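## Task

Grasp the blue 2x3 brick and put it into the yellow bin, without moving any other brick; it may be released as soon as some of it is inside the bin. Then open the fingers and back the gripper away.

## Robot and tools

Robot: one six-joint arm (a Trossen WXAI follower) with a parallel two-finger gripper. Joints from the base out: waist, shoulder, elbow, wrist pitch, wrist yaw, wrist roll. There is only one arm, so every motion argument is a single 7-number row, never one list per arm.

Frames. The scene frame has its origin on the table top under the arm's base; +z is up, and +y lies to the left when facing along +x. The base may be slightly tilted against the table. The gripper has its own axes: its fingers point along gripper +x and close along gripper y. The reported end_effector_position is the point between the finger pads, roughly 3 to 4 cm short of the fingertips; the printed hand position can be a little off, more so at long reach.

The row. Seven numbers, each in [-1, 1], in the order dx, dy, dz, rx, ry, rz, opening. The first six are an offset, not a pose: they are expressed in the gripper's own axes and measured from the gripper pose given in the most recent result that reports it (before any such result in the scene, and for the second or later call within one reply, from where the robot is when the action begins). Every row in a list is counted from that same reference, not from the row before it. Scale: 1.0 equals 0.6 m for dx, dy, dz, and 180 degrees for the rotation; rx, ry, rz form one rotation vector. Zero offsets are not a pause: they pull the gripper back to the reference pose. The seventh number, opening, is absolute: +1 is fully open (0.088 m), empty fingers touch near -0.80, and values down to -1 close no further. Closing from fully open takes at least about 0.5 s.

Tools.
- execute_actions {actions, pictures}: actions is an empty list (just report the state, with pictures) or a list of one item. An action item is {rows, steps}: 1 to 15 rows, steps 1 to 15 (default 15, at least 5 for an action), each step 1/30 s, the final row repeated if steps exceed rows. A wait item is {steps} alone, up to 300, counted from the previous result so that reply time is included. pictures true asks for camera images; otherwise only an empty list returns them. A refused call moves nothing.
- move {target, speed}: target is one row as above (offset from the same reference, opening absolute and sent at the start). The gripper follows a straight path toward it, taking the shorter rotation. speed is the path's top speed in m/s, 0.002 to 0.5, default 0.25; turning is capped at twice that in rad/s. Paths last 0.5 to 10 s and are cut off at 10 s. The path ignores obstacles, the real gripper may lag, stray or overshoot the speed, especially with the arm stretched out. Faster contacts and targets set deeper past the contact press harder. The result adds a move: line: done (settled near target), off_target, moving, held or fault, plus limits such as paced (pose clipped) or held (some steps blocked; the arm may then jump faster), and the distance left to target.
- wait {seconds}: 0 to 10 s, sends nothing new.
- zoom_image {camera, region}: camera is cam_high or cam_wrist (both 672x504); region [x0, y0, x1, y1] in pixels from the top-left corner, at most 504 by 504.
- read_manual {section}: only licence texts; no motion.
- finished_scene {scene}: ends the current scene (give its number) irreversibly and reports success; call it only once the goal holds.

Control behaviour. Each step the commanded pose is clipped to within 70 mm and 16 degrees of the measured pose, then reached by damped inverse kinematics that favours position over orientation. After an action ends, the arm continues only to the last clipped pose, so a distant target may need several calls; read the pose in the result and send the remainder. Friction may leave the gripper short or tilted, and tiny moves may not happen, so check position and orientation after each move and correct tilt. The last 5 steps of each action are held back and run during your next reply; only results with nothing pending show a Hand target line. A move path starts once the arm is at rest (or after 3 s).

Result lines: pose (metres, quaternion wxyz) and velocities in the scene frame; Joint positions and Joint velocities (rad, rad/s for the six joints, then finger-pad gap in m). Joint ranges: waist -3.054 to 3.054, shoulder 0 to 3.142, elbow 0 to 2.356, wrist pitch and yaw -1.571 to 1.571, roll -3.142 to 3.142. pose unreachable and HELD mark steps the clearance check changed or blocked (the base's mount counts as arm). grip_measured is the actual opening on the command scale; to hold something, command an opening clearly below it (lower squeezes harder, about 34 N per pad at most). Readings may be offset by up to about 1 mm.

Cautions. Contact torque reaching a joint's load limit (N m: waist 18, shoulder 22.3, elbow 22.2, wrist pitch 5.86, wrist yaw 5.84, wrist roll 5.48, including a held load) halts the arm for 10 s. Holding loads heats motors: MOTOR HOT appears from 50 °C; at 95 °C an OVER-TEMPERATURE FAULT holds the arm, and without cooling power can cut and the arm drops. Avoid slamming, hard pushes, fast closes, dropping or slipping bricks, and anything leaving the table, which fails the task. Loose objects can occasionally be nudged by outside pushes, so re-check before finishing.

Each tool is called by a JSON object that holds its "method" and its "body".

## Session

{"method": "execute_actions", "body": {"actions": []}}

Scene clock: 0.00 s of 4185.00 s.
end_effector_position=(+0.1446, +0.4916, +0.3464) grip_measured=+0.851 end_effector_quat_wxyz=(+0.720, -0.250, -0.014, +0.647) end_effector_velocity=(-0.003, +0.000, +0.003) end_effector_angular_velocity=(+0.019, +0.006, +0.016)
Joint positions: [ 2.038  1.182  0.796  0.868  0.624 -1.433  0.081]
Joint velocities: [ 0.002 -0.002 -0.002 -0.007 -0.022  0.007 -0.   ]
Heat: hottest shoulder 27 °C (+0.0 °C/min).
Hand target: +0.145, +0.492, +0.346; +0.720, -0.250, -0.014, +0.647

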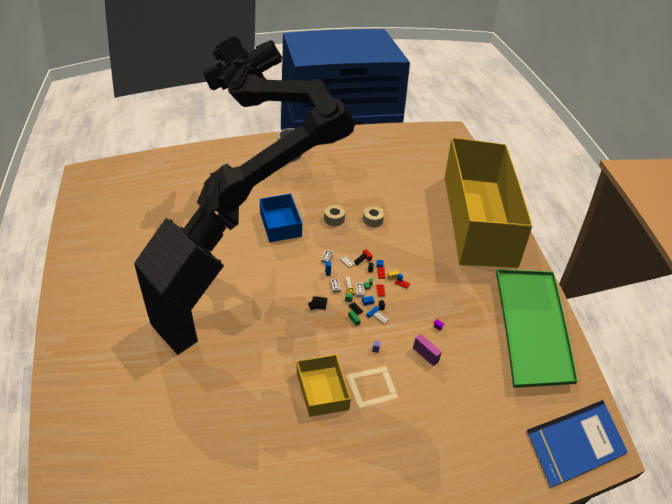

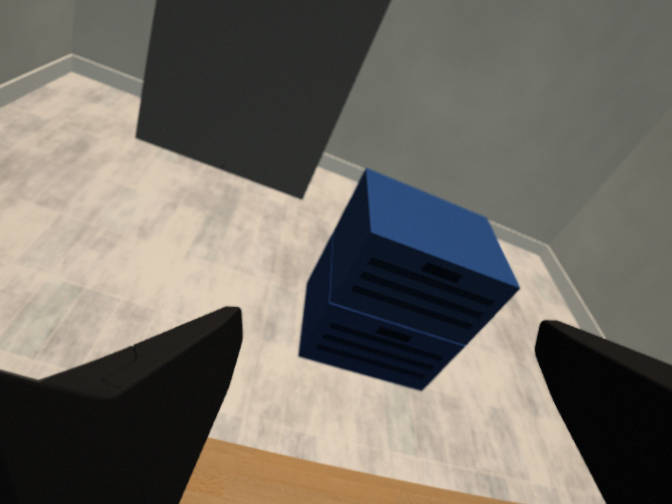

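{"method": "move", "body": {"target": [-0.646,-0.224,-0.6,0.489,0.4,-0.217,0.2]}}

Scene clock: 4.97 s of 4185.00 s.
end_effector_position=(+0.2713, +0.0448, +0.2515) grip_measured=+0.200 end_effector_quat_wxyz=(+0.909, -0.162, +0.346, -0.164) end_effector_velocity=(+0.000, -0.001, +0.002) end_effector_angular_velocity=(-0.022, -0.008, +0.004)
Joint positions: [ 1.253  0.008  0.011  1.574  1.574 -1.258  0.049]
Joint velocities: [-0.017 -0.002 -0.002 -0.007 -0.007 -0.007 -0.   ]
Heat: hottest shoulder 27 °C (+0.0 °C/min).
Hand target: +0.270, +0.044, +0.250; +0.909, -0.163, +0.346, -0.166
Off the commanded pose: 0.090 m, 55 deg; position and orientation clipped at the last step of the last action.
joint sent to its limit — the command would take joint 2 (shoulder) past its lower limit, joint 4 (wrist pitch) past its upper limit and joint 5 (wrist yaw) past its upper limit, so those joints were sent only as far as their limits.
Kept back: nothing.
move: off_target; limits=paced

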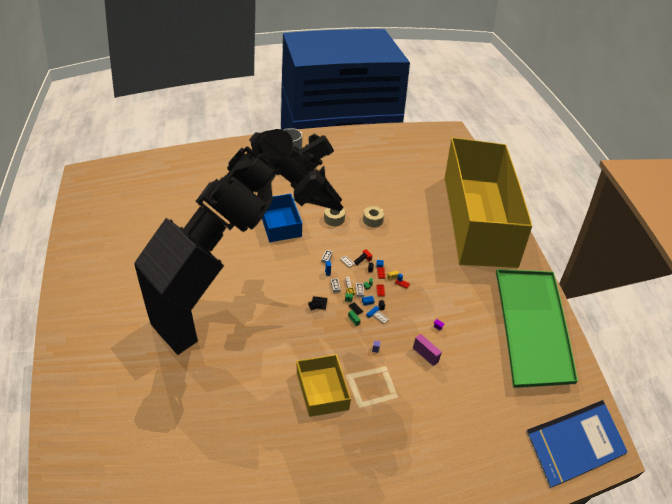

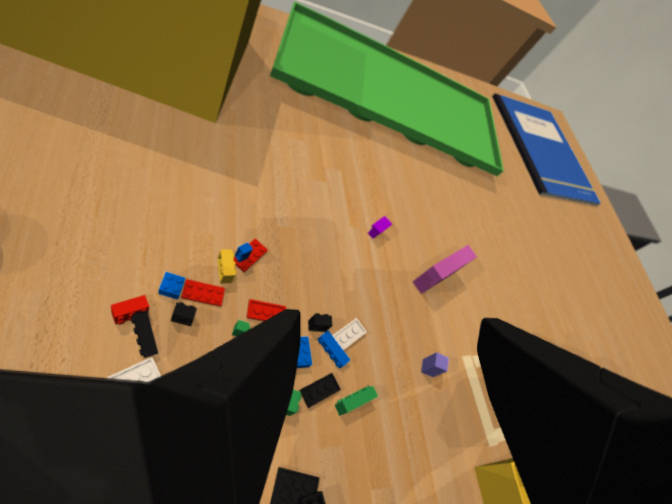

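{"method": "move", "body": {"target": [-0.25,0.527,0.005,0,0.154,0.476,0.2]}}

Scene clock: 9.17 s of 4185.00 s.
end_effector_position=(+0.2228, +0.3874, +0.2084) grip_measured=+0.200 end_effector_quat_wxyz=(+0.678, +0.149, +0.553, +0.460) end_effector_velocity=(-0.002, +0.000, -0.000) end_effector_angular_velocity=(+0.005, +0.004, +0.017)
Joint positions: [1.253 0.783 0.711 0.07  0.005 0.31  0.049]
Joint velocities: [-0.007  0.002  0.002 -0.007 -0.022 -0.007 -0.   ]
Heat: hottest shoulder 27 °C (+0.0 °C/min).
Hand target: +0.226, +0.390, +0.210; +0.679, +0.152, +0.551, +0.460
Off the commanded pose: 0.005 m, 1 deg.
Kept back: nothing.
move: done; limits=paced

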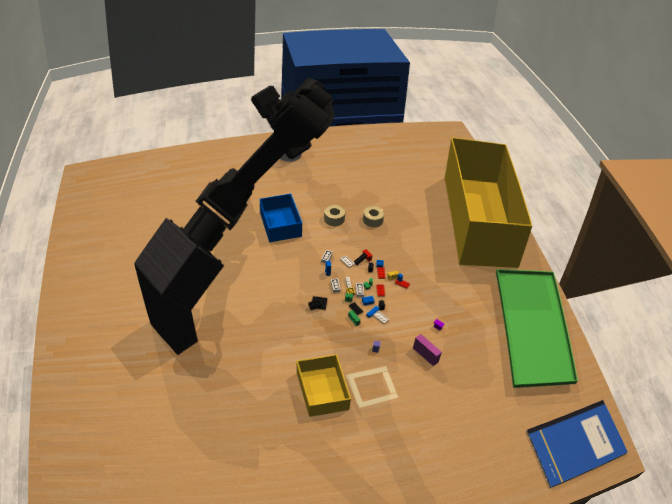

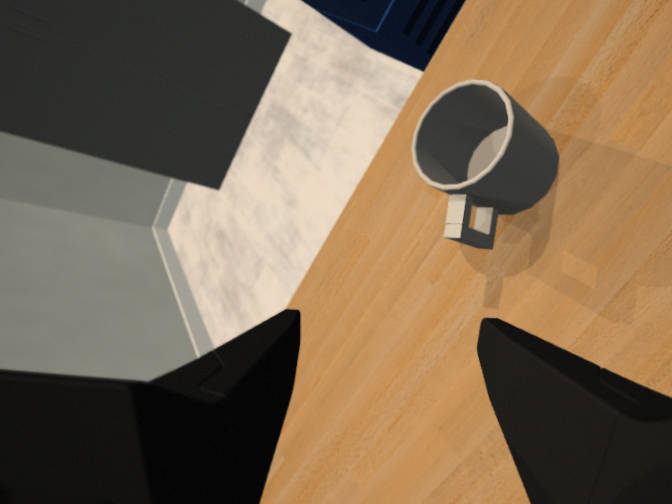

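{"method": "move", "body": {"target": [-0.458,-0.517,-0.029,0.147,0.059,-0.287,0.2]}}

Scene clock: 15.27 s of 4185.00 s.
end_effector_position=(+0.3587, +0.0004, +0.1489) grip_measured=+0.200 end_effector_quat_wxyz=(+0.705, -0.000, +0.709, +0.002) end_effector_velocity=(-0.002, -0.002, -0.000) end_effector_angular_velocity=(-0.006, +0.009, -0.003)
Joint positions: [-0.638  1.208  1.002 -0.799 -0.863 -0.302  0.049]
Joint velocities: [-0.002  0.002 -0.002 -0.007  0.007 -0.007 -0.   ]
Heat: hottest shoulder 27 °C (+0.0 °C/min).
Hand target: +0.361, -0.001, +0.150; +0.706, -0.002, +0.708, -0.000
Off the commanded pose: 0.002 m, 0 deg.
Kept back: nothing.
move: done

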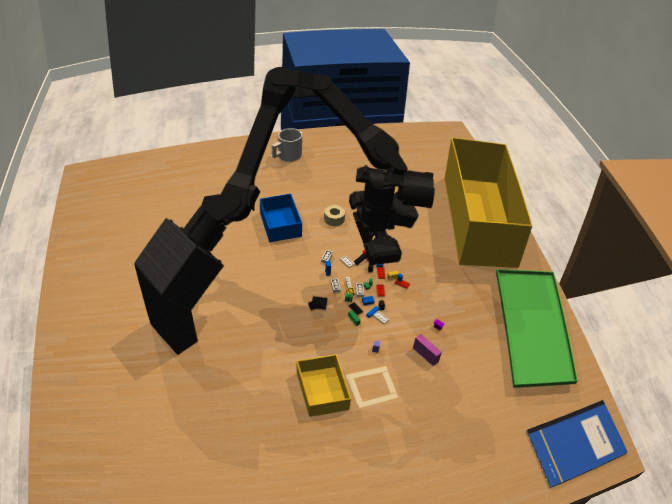

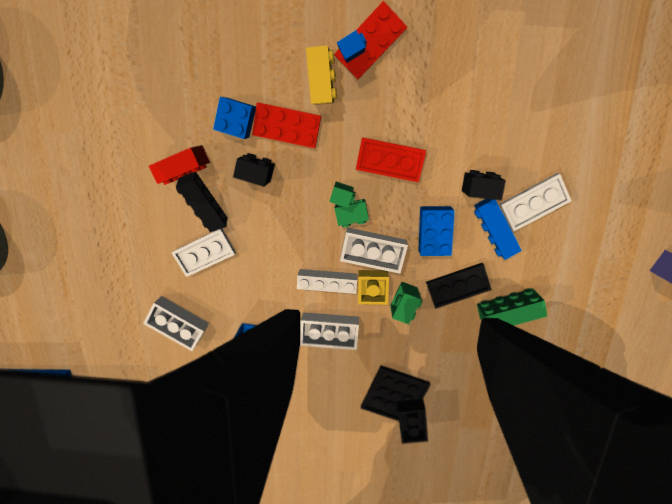

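{"method": "move", "body": {"target": [0.14,-0.056,-0.004,0,0,0,-0.3], "speed": 0.15}}

Scene clock: 16.53 s of 4185.00 s.
end_effector_position=(+0.3578, -0.0314, +0.0664) grip_measured=-0.300 end_effector_quat_wxyz=(+0.707, -0.002, +0.707, +0.004) end_effector_velocity=(-0.001, +0.000, +0.000) end_effector_angular_velocity=(+0.005, -0.004, +0.008)
Joint positions: [-0.478  1.42   0.89  -0.328 -0.769 -0.114  0.024]
Joint velocities: [-0.002 -0.002 -0.007  0.007 -0.007 -0.007 -0.   ]
Heat: hottest shoulder 27 °C (+0.0 °C/min).
Hand target: +0.356, -0.032, +0.065; +0.705, -0.000, +0.709, +0.002
Off the commanded pose: 0.003 m, 1 deg.
Kept back: nothing.
move: done

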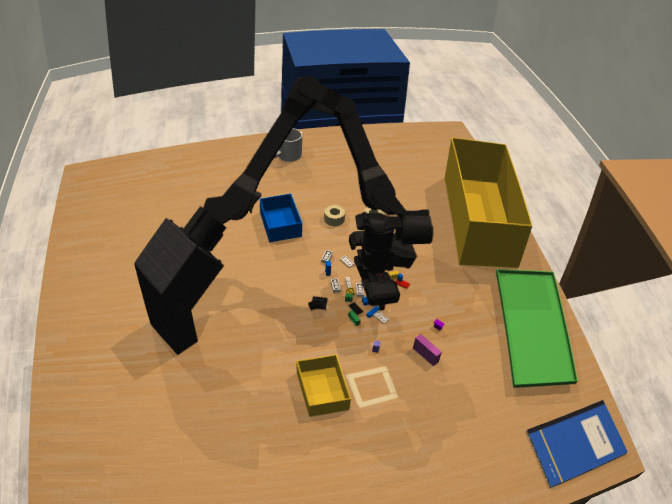

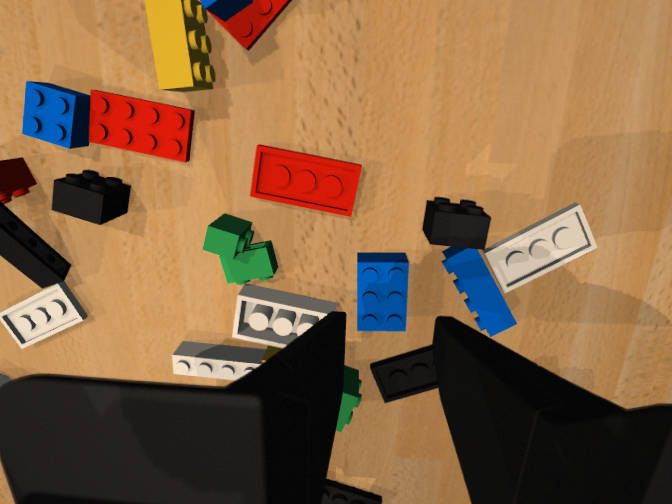

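{"method": "move", "body": {"target": [0.052,0.001,0.005,0,0,0,-0.33], "speed": 0.04}}

Scene clock: 17.83 s of 4185.00 s.
end_effector_position=(+0.3622, -0.0295, +0.0371) grip_measured=-0.330 end_effector_quat_wxyz=(+0.709, -0.003, +0.705, +0.006) end_effector_velocity=(-0.002, +0.001, +0.001) end_effector_angular_velocity=(+0.006, +0.004, +0.001)
Joint positions: [-0.401  1.494  0.89  -0.195 -0.718 -0.036  0.023]
Joint velocities: [-0.002 -0.002 -0.002 -0.007 -0.007 -0.007  0.   ]
Heat: hottest shoulder 27 °C (+0.0 °C/min).
Hand target: +0.361, -0.030, +0.035; +0.707, -0.002, +0.707, +0.004
Off the commanded pose: 0.003 m, 0 deg.
Kept back: nothing.
move: done

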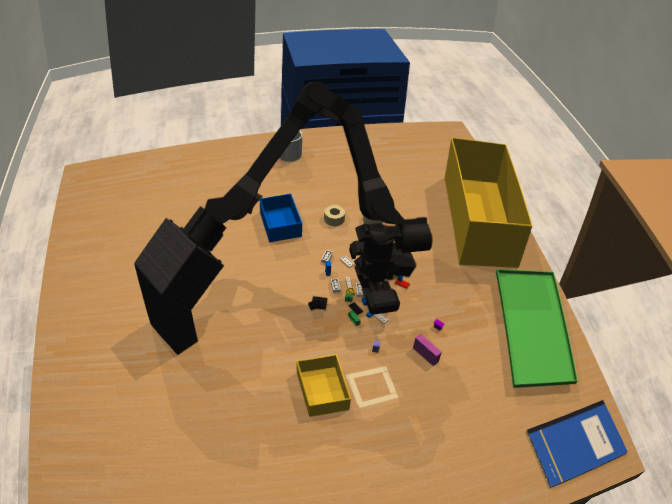

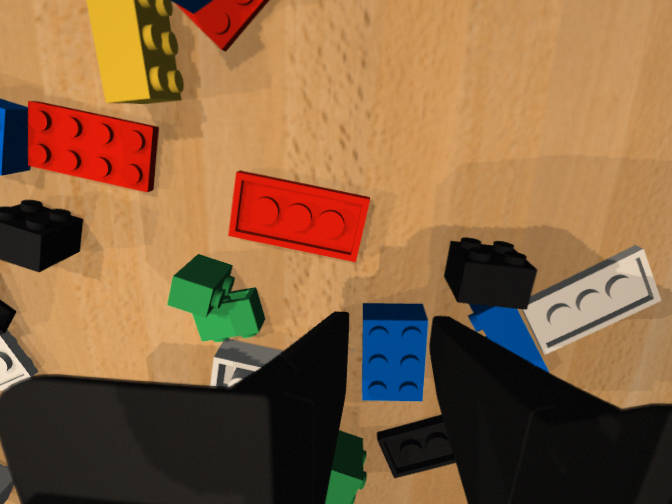

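{"method": "move", "body": {"target": [0,0,0,0,0,0,-0.62]}}

{"method": "move", "body": {"target": [-0.15,0,0,0,0,0,-0.62], "speed": 0.15}}

{"method": "move", "body": {"target": [0,-0.37,-0.2,0,0,0,-0.62]}}

Scene clock: 18.77 s of 4185.00 s.
end_effector_position=(+0.3622, -0.0297, +0.0371) grip_measured=-0.485 end_effector_quat_wxyz=(+0.709, -0.004, +0.705, +0.006) end_effector_velocity=(-0.002, +0.004, -0.000) end_effector_angular_velocity=(+0.024, +0.006, -0.011)
Joint positions: [-0.401  1.494  0.89  -0.195 -0.717 -0.036  0.015]
Joint velocities: [ 0.002 -0.002 -0.002 -0.007 -0.022  0.007 -0.   ]
Heat: hottest shoulder 27 °C (+0.0 °C/min).
Hand target: +0.362, -0.029, +0.037; +0.709, -0.004, +0.705, +0.006
Off the commanded pose: 0.000 m, 0 deg.
Kept back: nothing.
move: done

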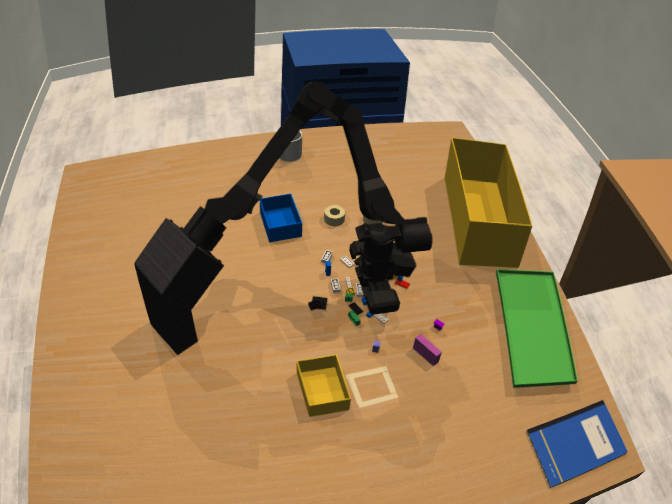

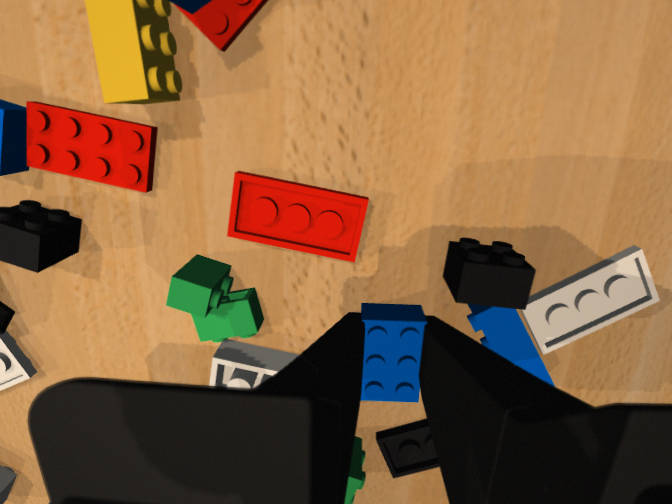

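Scene clock: 19.80 s of 4185.00 s.
end_effector_position=(+0.3583, -0.0312, +0.1244) grip_measured=-0.485 end_effector_quat_wxyz=(+0.705, +0.000, +0.709, +0.003) end_effector_velocity=(-0.002, -0.000, +0.001) end_effector_angular_velocity=(+0.006, +0.008, -0.013)
Joint positions: [-0.644  1.33   0.975 -0.656 -0.869 -0.312  0.015]
Joint velocities: [-0.007  0.002  0.002 -0.022 -0.007 -0.007 -0.   ]
Heat: hottest shoulder 28 °C (+3.0 °C/min).
Hand target: +0.362, -0.031, +0.127; +0.708, -0.004, +0.706, +0.005
Off the commanded pose: 0.005 m, 1 deg.
Kept back: nothing.
move: done

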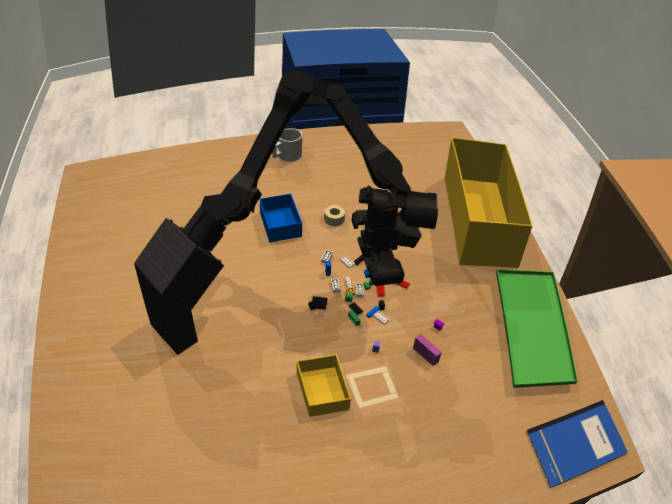

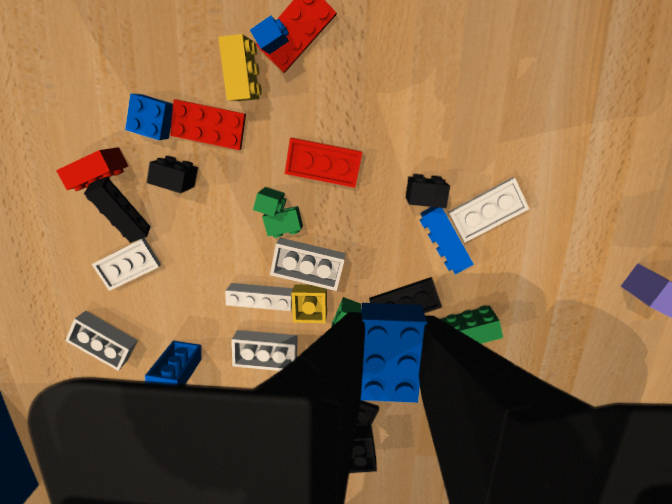

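Scene clock: 21.37 s of 4185.00 s.
end_effector_position=(+0.2376, -0.2516, +0.1225) grip_measured=-0.485 end_effector_quat_wxyz=(+0.703, +0.001, +0.711, +0.004) end_effector_velocity=(-0.005, +0.004, -0.001) end_effector_angular_velocity=(+0.019, +0.002, -0.025)
Joint positions: [-1.124  2.143  1.161 -0.686 -0.987 -1.111  0.015]
Joint velocities: [-0.002  0.007 -0.007 -0.022 -0.007 -0.007 -0.   ]
Heat: hottest shoulder 28 °C (+2.8 °C/min).
Hand target: +0.238, -0.254, +0.123; +0.704, +0.001, +0.710, +0.004
Off the commanded pose: 0.003 m, 0 deg.
Kept back: nothing.
move: done

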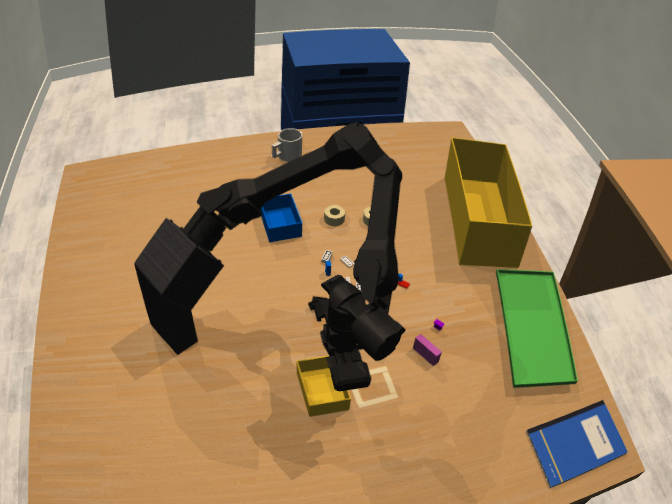

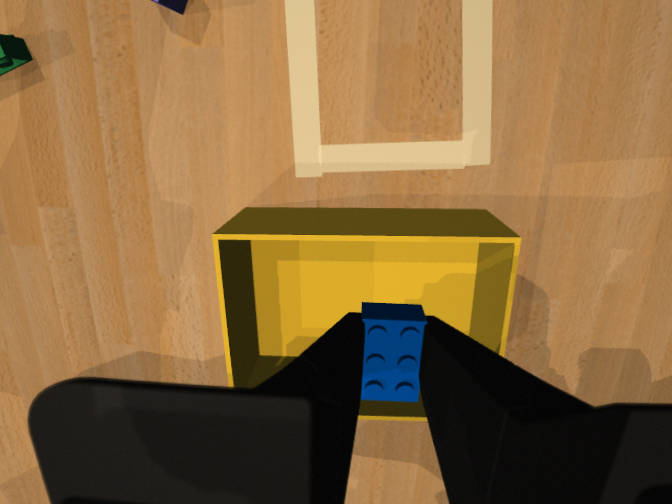

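Shift back ~3 cm and lower.

{"method": "move", "body": {"target": [0.02,0,-0.048,0,0,0,-0.62], "speed": 0.1}}

{"method": "move", "body": {"target": [0.09,0,0,0,0,0,-0.62], "speed": 0.07}}

Scene clock: 22.37 s of 4185.00 s.
end_effector_position=(+0.2119, -0.2512, +0.1105) grip_measured=-0.485 end_effector_quat_wxyz=(+0.704, -0.001, +0.711, +0.007) end_effector_velocity=(+0.000, +0.002, +0.001) end_effector_angular_velocity=(+0.005, -0.006, -0.000)
Joint positions: [-1.131  2.175  1.081 -0.585 -0.987 -1.131  0.015]
Joint velocities: [-0.002 -0.002 -0.002 -0.007 -0.007 -0.007 -0.   ]
Heat: hottest shoulder 28 °C (+2.7 °C/min).
Hand target: +0.209, -0.251, +0.111; +0.703, +0.001, +0.711, +0.004
Off the commanded pose: 0.003 m, 0 deg.
Kept back: nothing.
move: done

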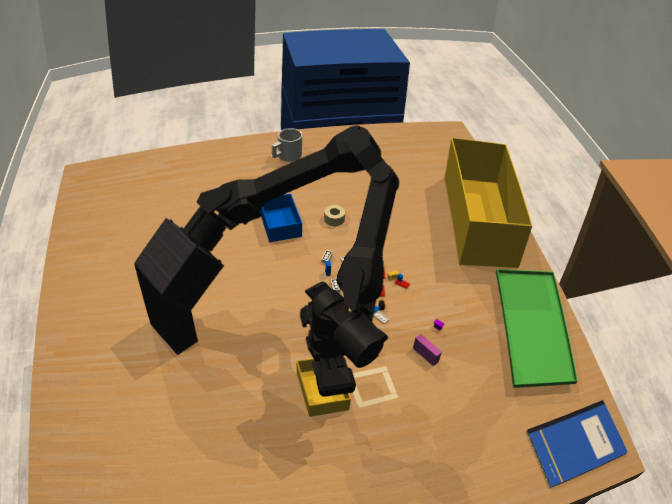

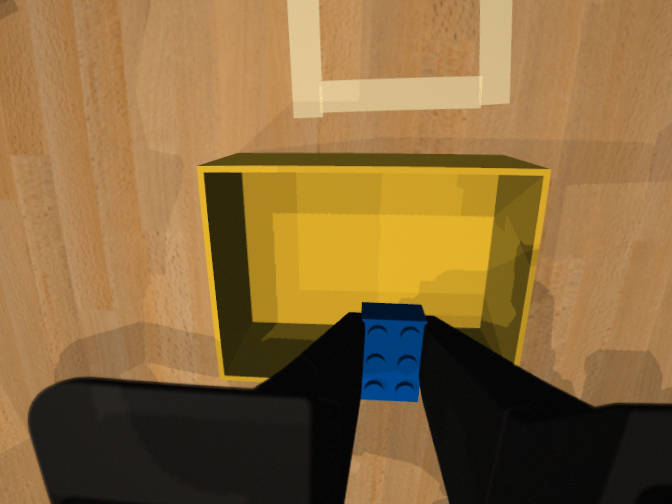

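Scene clock: 23.47 s of 4185.00 s.
end_effector_position=(+0.2148, -0.2511, +0.0578) grip_measured=-0.485 end_effector_quat_wxyz=(+0.705, -0.005, +0.709, +0.009) end_effector_velocity=(+0.003, +0.001, +0.001) end_effector_angular_velocity=(+0.010, -0.020, -0.003)
Joint positions: [-0.993  2.227  1.01  -0.243 -0.988 -0.882  0.015]
Joint velocities: [-0.002 -0.002 -0.002  0.007 -0.022  0.007 -0.   ]
Heat: hottest shoulder 28 °C (+2.6 °C/min).
Hand target: +0.212, -0.251, +0.057; +0.704, -0.001, +0.710, +0.006
Off the commanded pose: 0.004 m, 1 deg.
Kept back: nothing.
move: done

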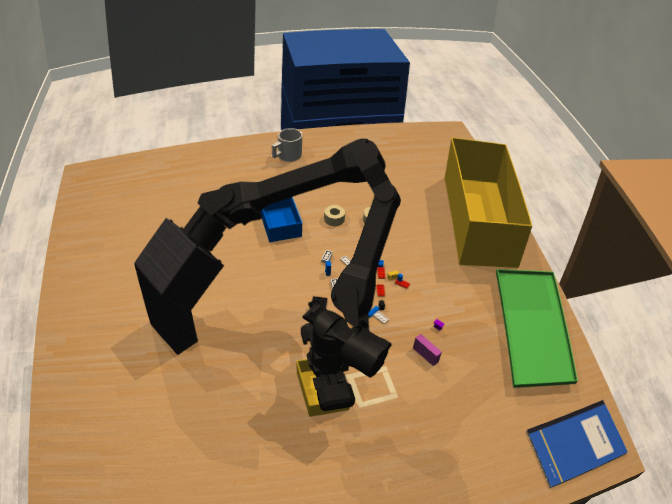

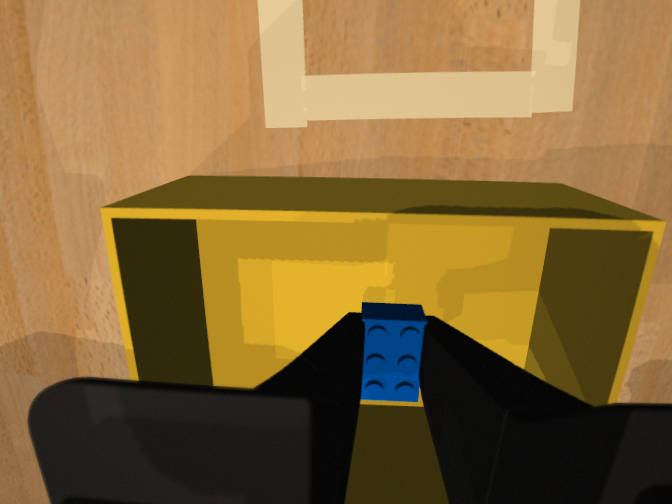

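{"method": "move", "body": {"target": [0.015,0,0.008,0,0,0,-0.62], "speed": 0.04}}

{"method": "move", "body": {"target": [0,0,0,0,0,0,-0.3]}}

{"method": "move", "body": {"target": [-0.17,0,0,0,0,0,-0.3]}}

Scene clock: 25.27 s of 4185.00 s.
end_effector_position=(+0.2204, -0.2499, +0.0498) grip_measured=-0.485 end_effector_quat_wxyz=(+0.706, -0.006, +0.708, +0.010) end_effector_velocity=(+0.001, -0.000, +0.001) end_effector_angular_velocity=(+0.000, -0.009, +0.012)
Joint positions: [-0.965  2.229  1.009 -0.198 -0.987 -0.833  0.015]
Joint velocities: [-0.002 -0.002 -0.002  0.007 -0.007 -0.007 -0.   ]
Heat: hottest shoulder 28 °C (+2.4 °C/min).
Hand target: +0.219, -0.251, +0.049; +0.705, -0.005, +0.709, +0.009
Off the commanded pose: 0.002 m, 0 deg.
Kept back: nothing.
move: done

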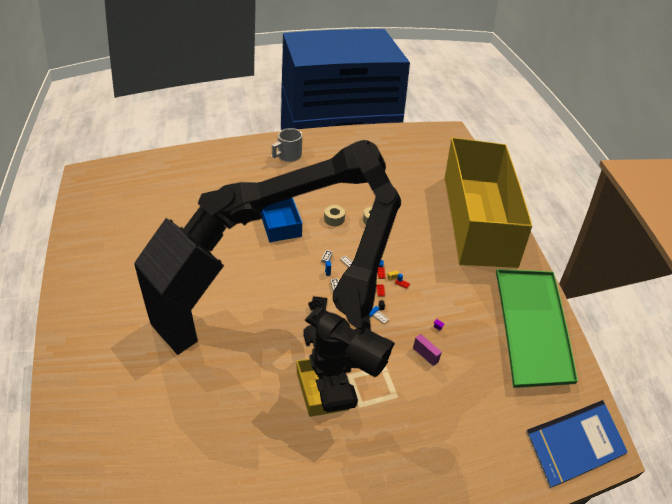

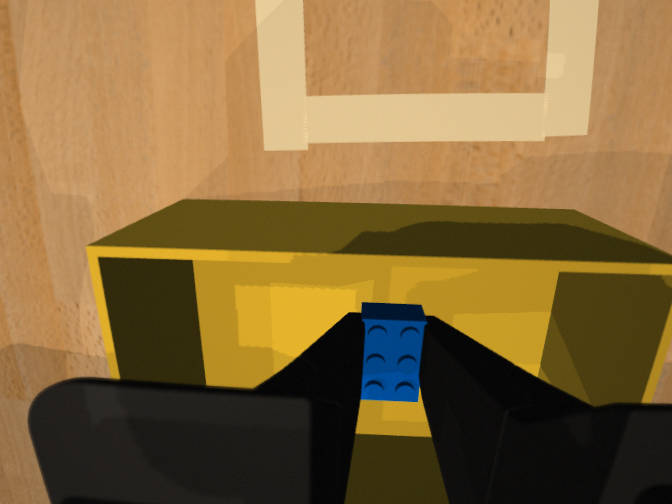

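Scene clock: 25.77 s of 4185.00 s.
end_effector_position=(+0.2204, -0.2500, +0.0498) grip_measured=-0.301 end_effector_quat_wxyz=(+0.706, -0.006, +0.708, +0.010) end_effector_velocity=(+0.001, +0.003, +0.001) end_effector_angular_velocity=(+0.016, -0.014, -0.000)
Joint positions: [-0.965  2.229  1.009 -0.197 -0.987 -0.833  0.024]
Joint velocities: [-0.002 -0.002 -0.002 -0.007 -0.022 -0.007  0.   ]
Heat: hottest shoulder 28 °C (+2.3 °C/min).
Hand target: +0.220, -0.250, +0.050; +0.706, -0.006, +0.708, +0.010
Off the commanded pose: 0.000 m, 0 deg.
Kept back: nothing.
move: done

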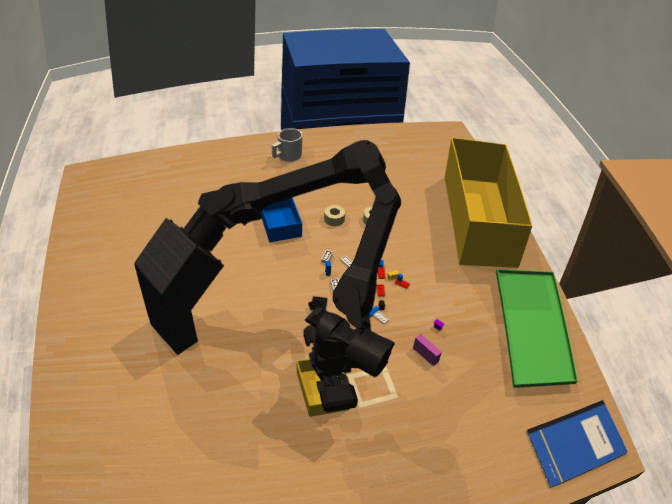

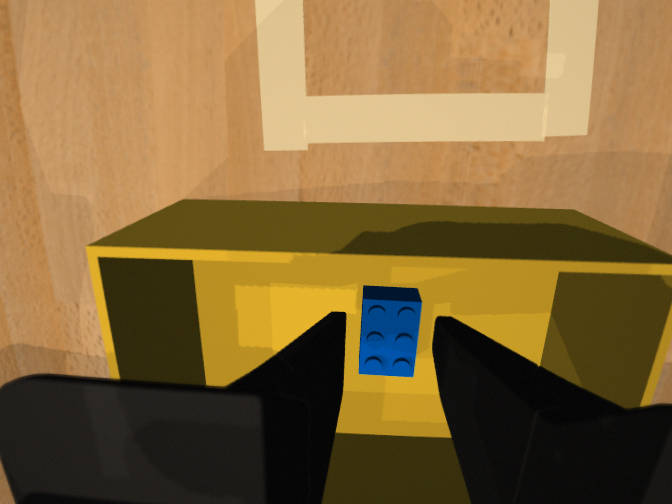

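Scene clock: 26.70 s of 4185.00 s.
end_effector_position=(+0.2203, -0.2488, +0.1510) grip_measured=-0.300 end_effector_quat_wxyz=(+0.706, -0.004, +0.708, +0.011) end_effector_velocity=(-0.003, +0.003, -0.001) end_effector_angular_velocity=(+0.017, -0.003, -0.006)
Joint positions: [-1.22   2.139  1.166 -0.837 -0.978 -1.299  0.024]
Joint velocities: [-0.002  0.007 -0.002 -0.022 -0.007 -0.022 -0.   ]
Heat: hottest shoulder 28 °C (+2.2 °C/min).
Hand target: +0.220, -0.251, +0.152; +0.705, -0.005, +0.709, +0.011
Off the commanded pose: 0.002 m, 0 deg.
Kept back: nothing.
move: done

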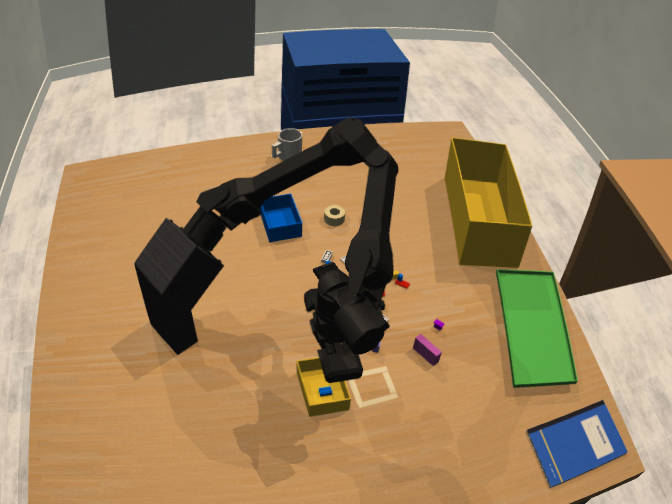

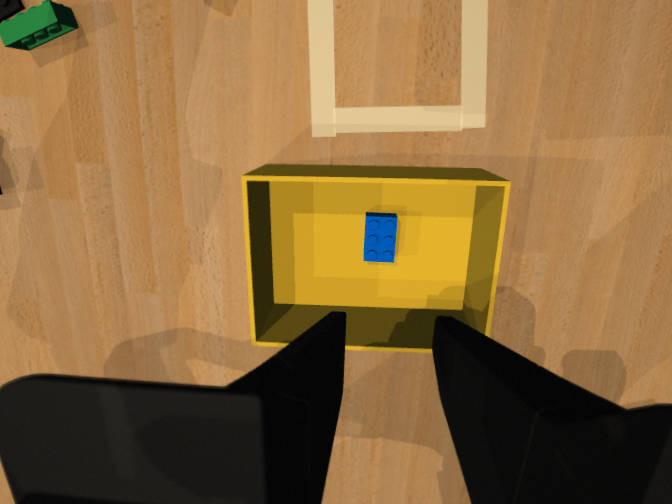

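{"method": "finished_scene", "body": {"scene": 2}}

The scene is finished: the task was done.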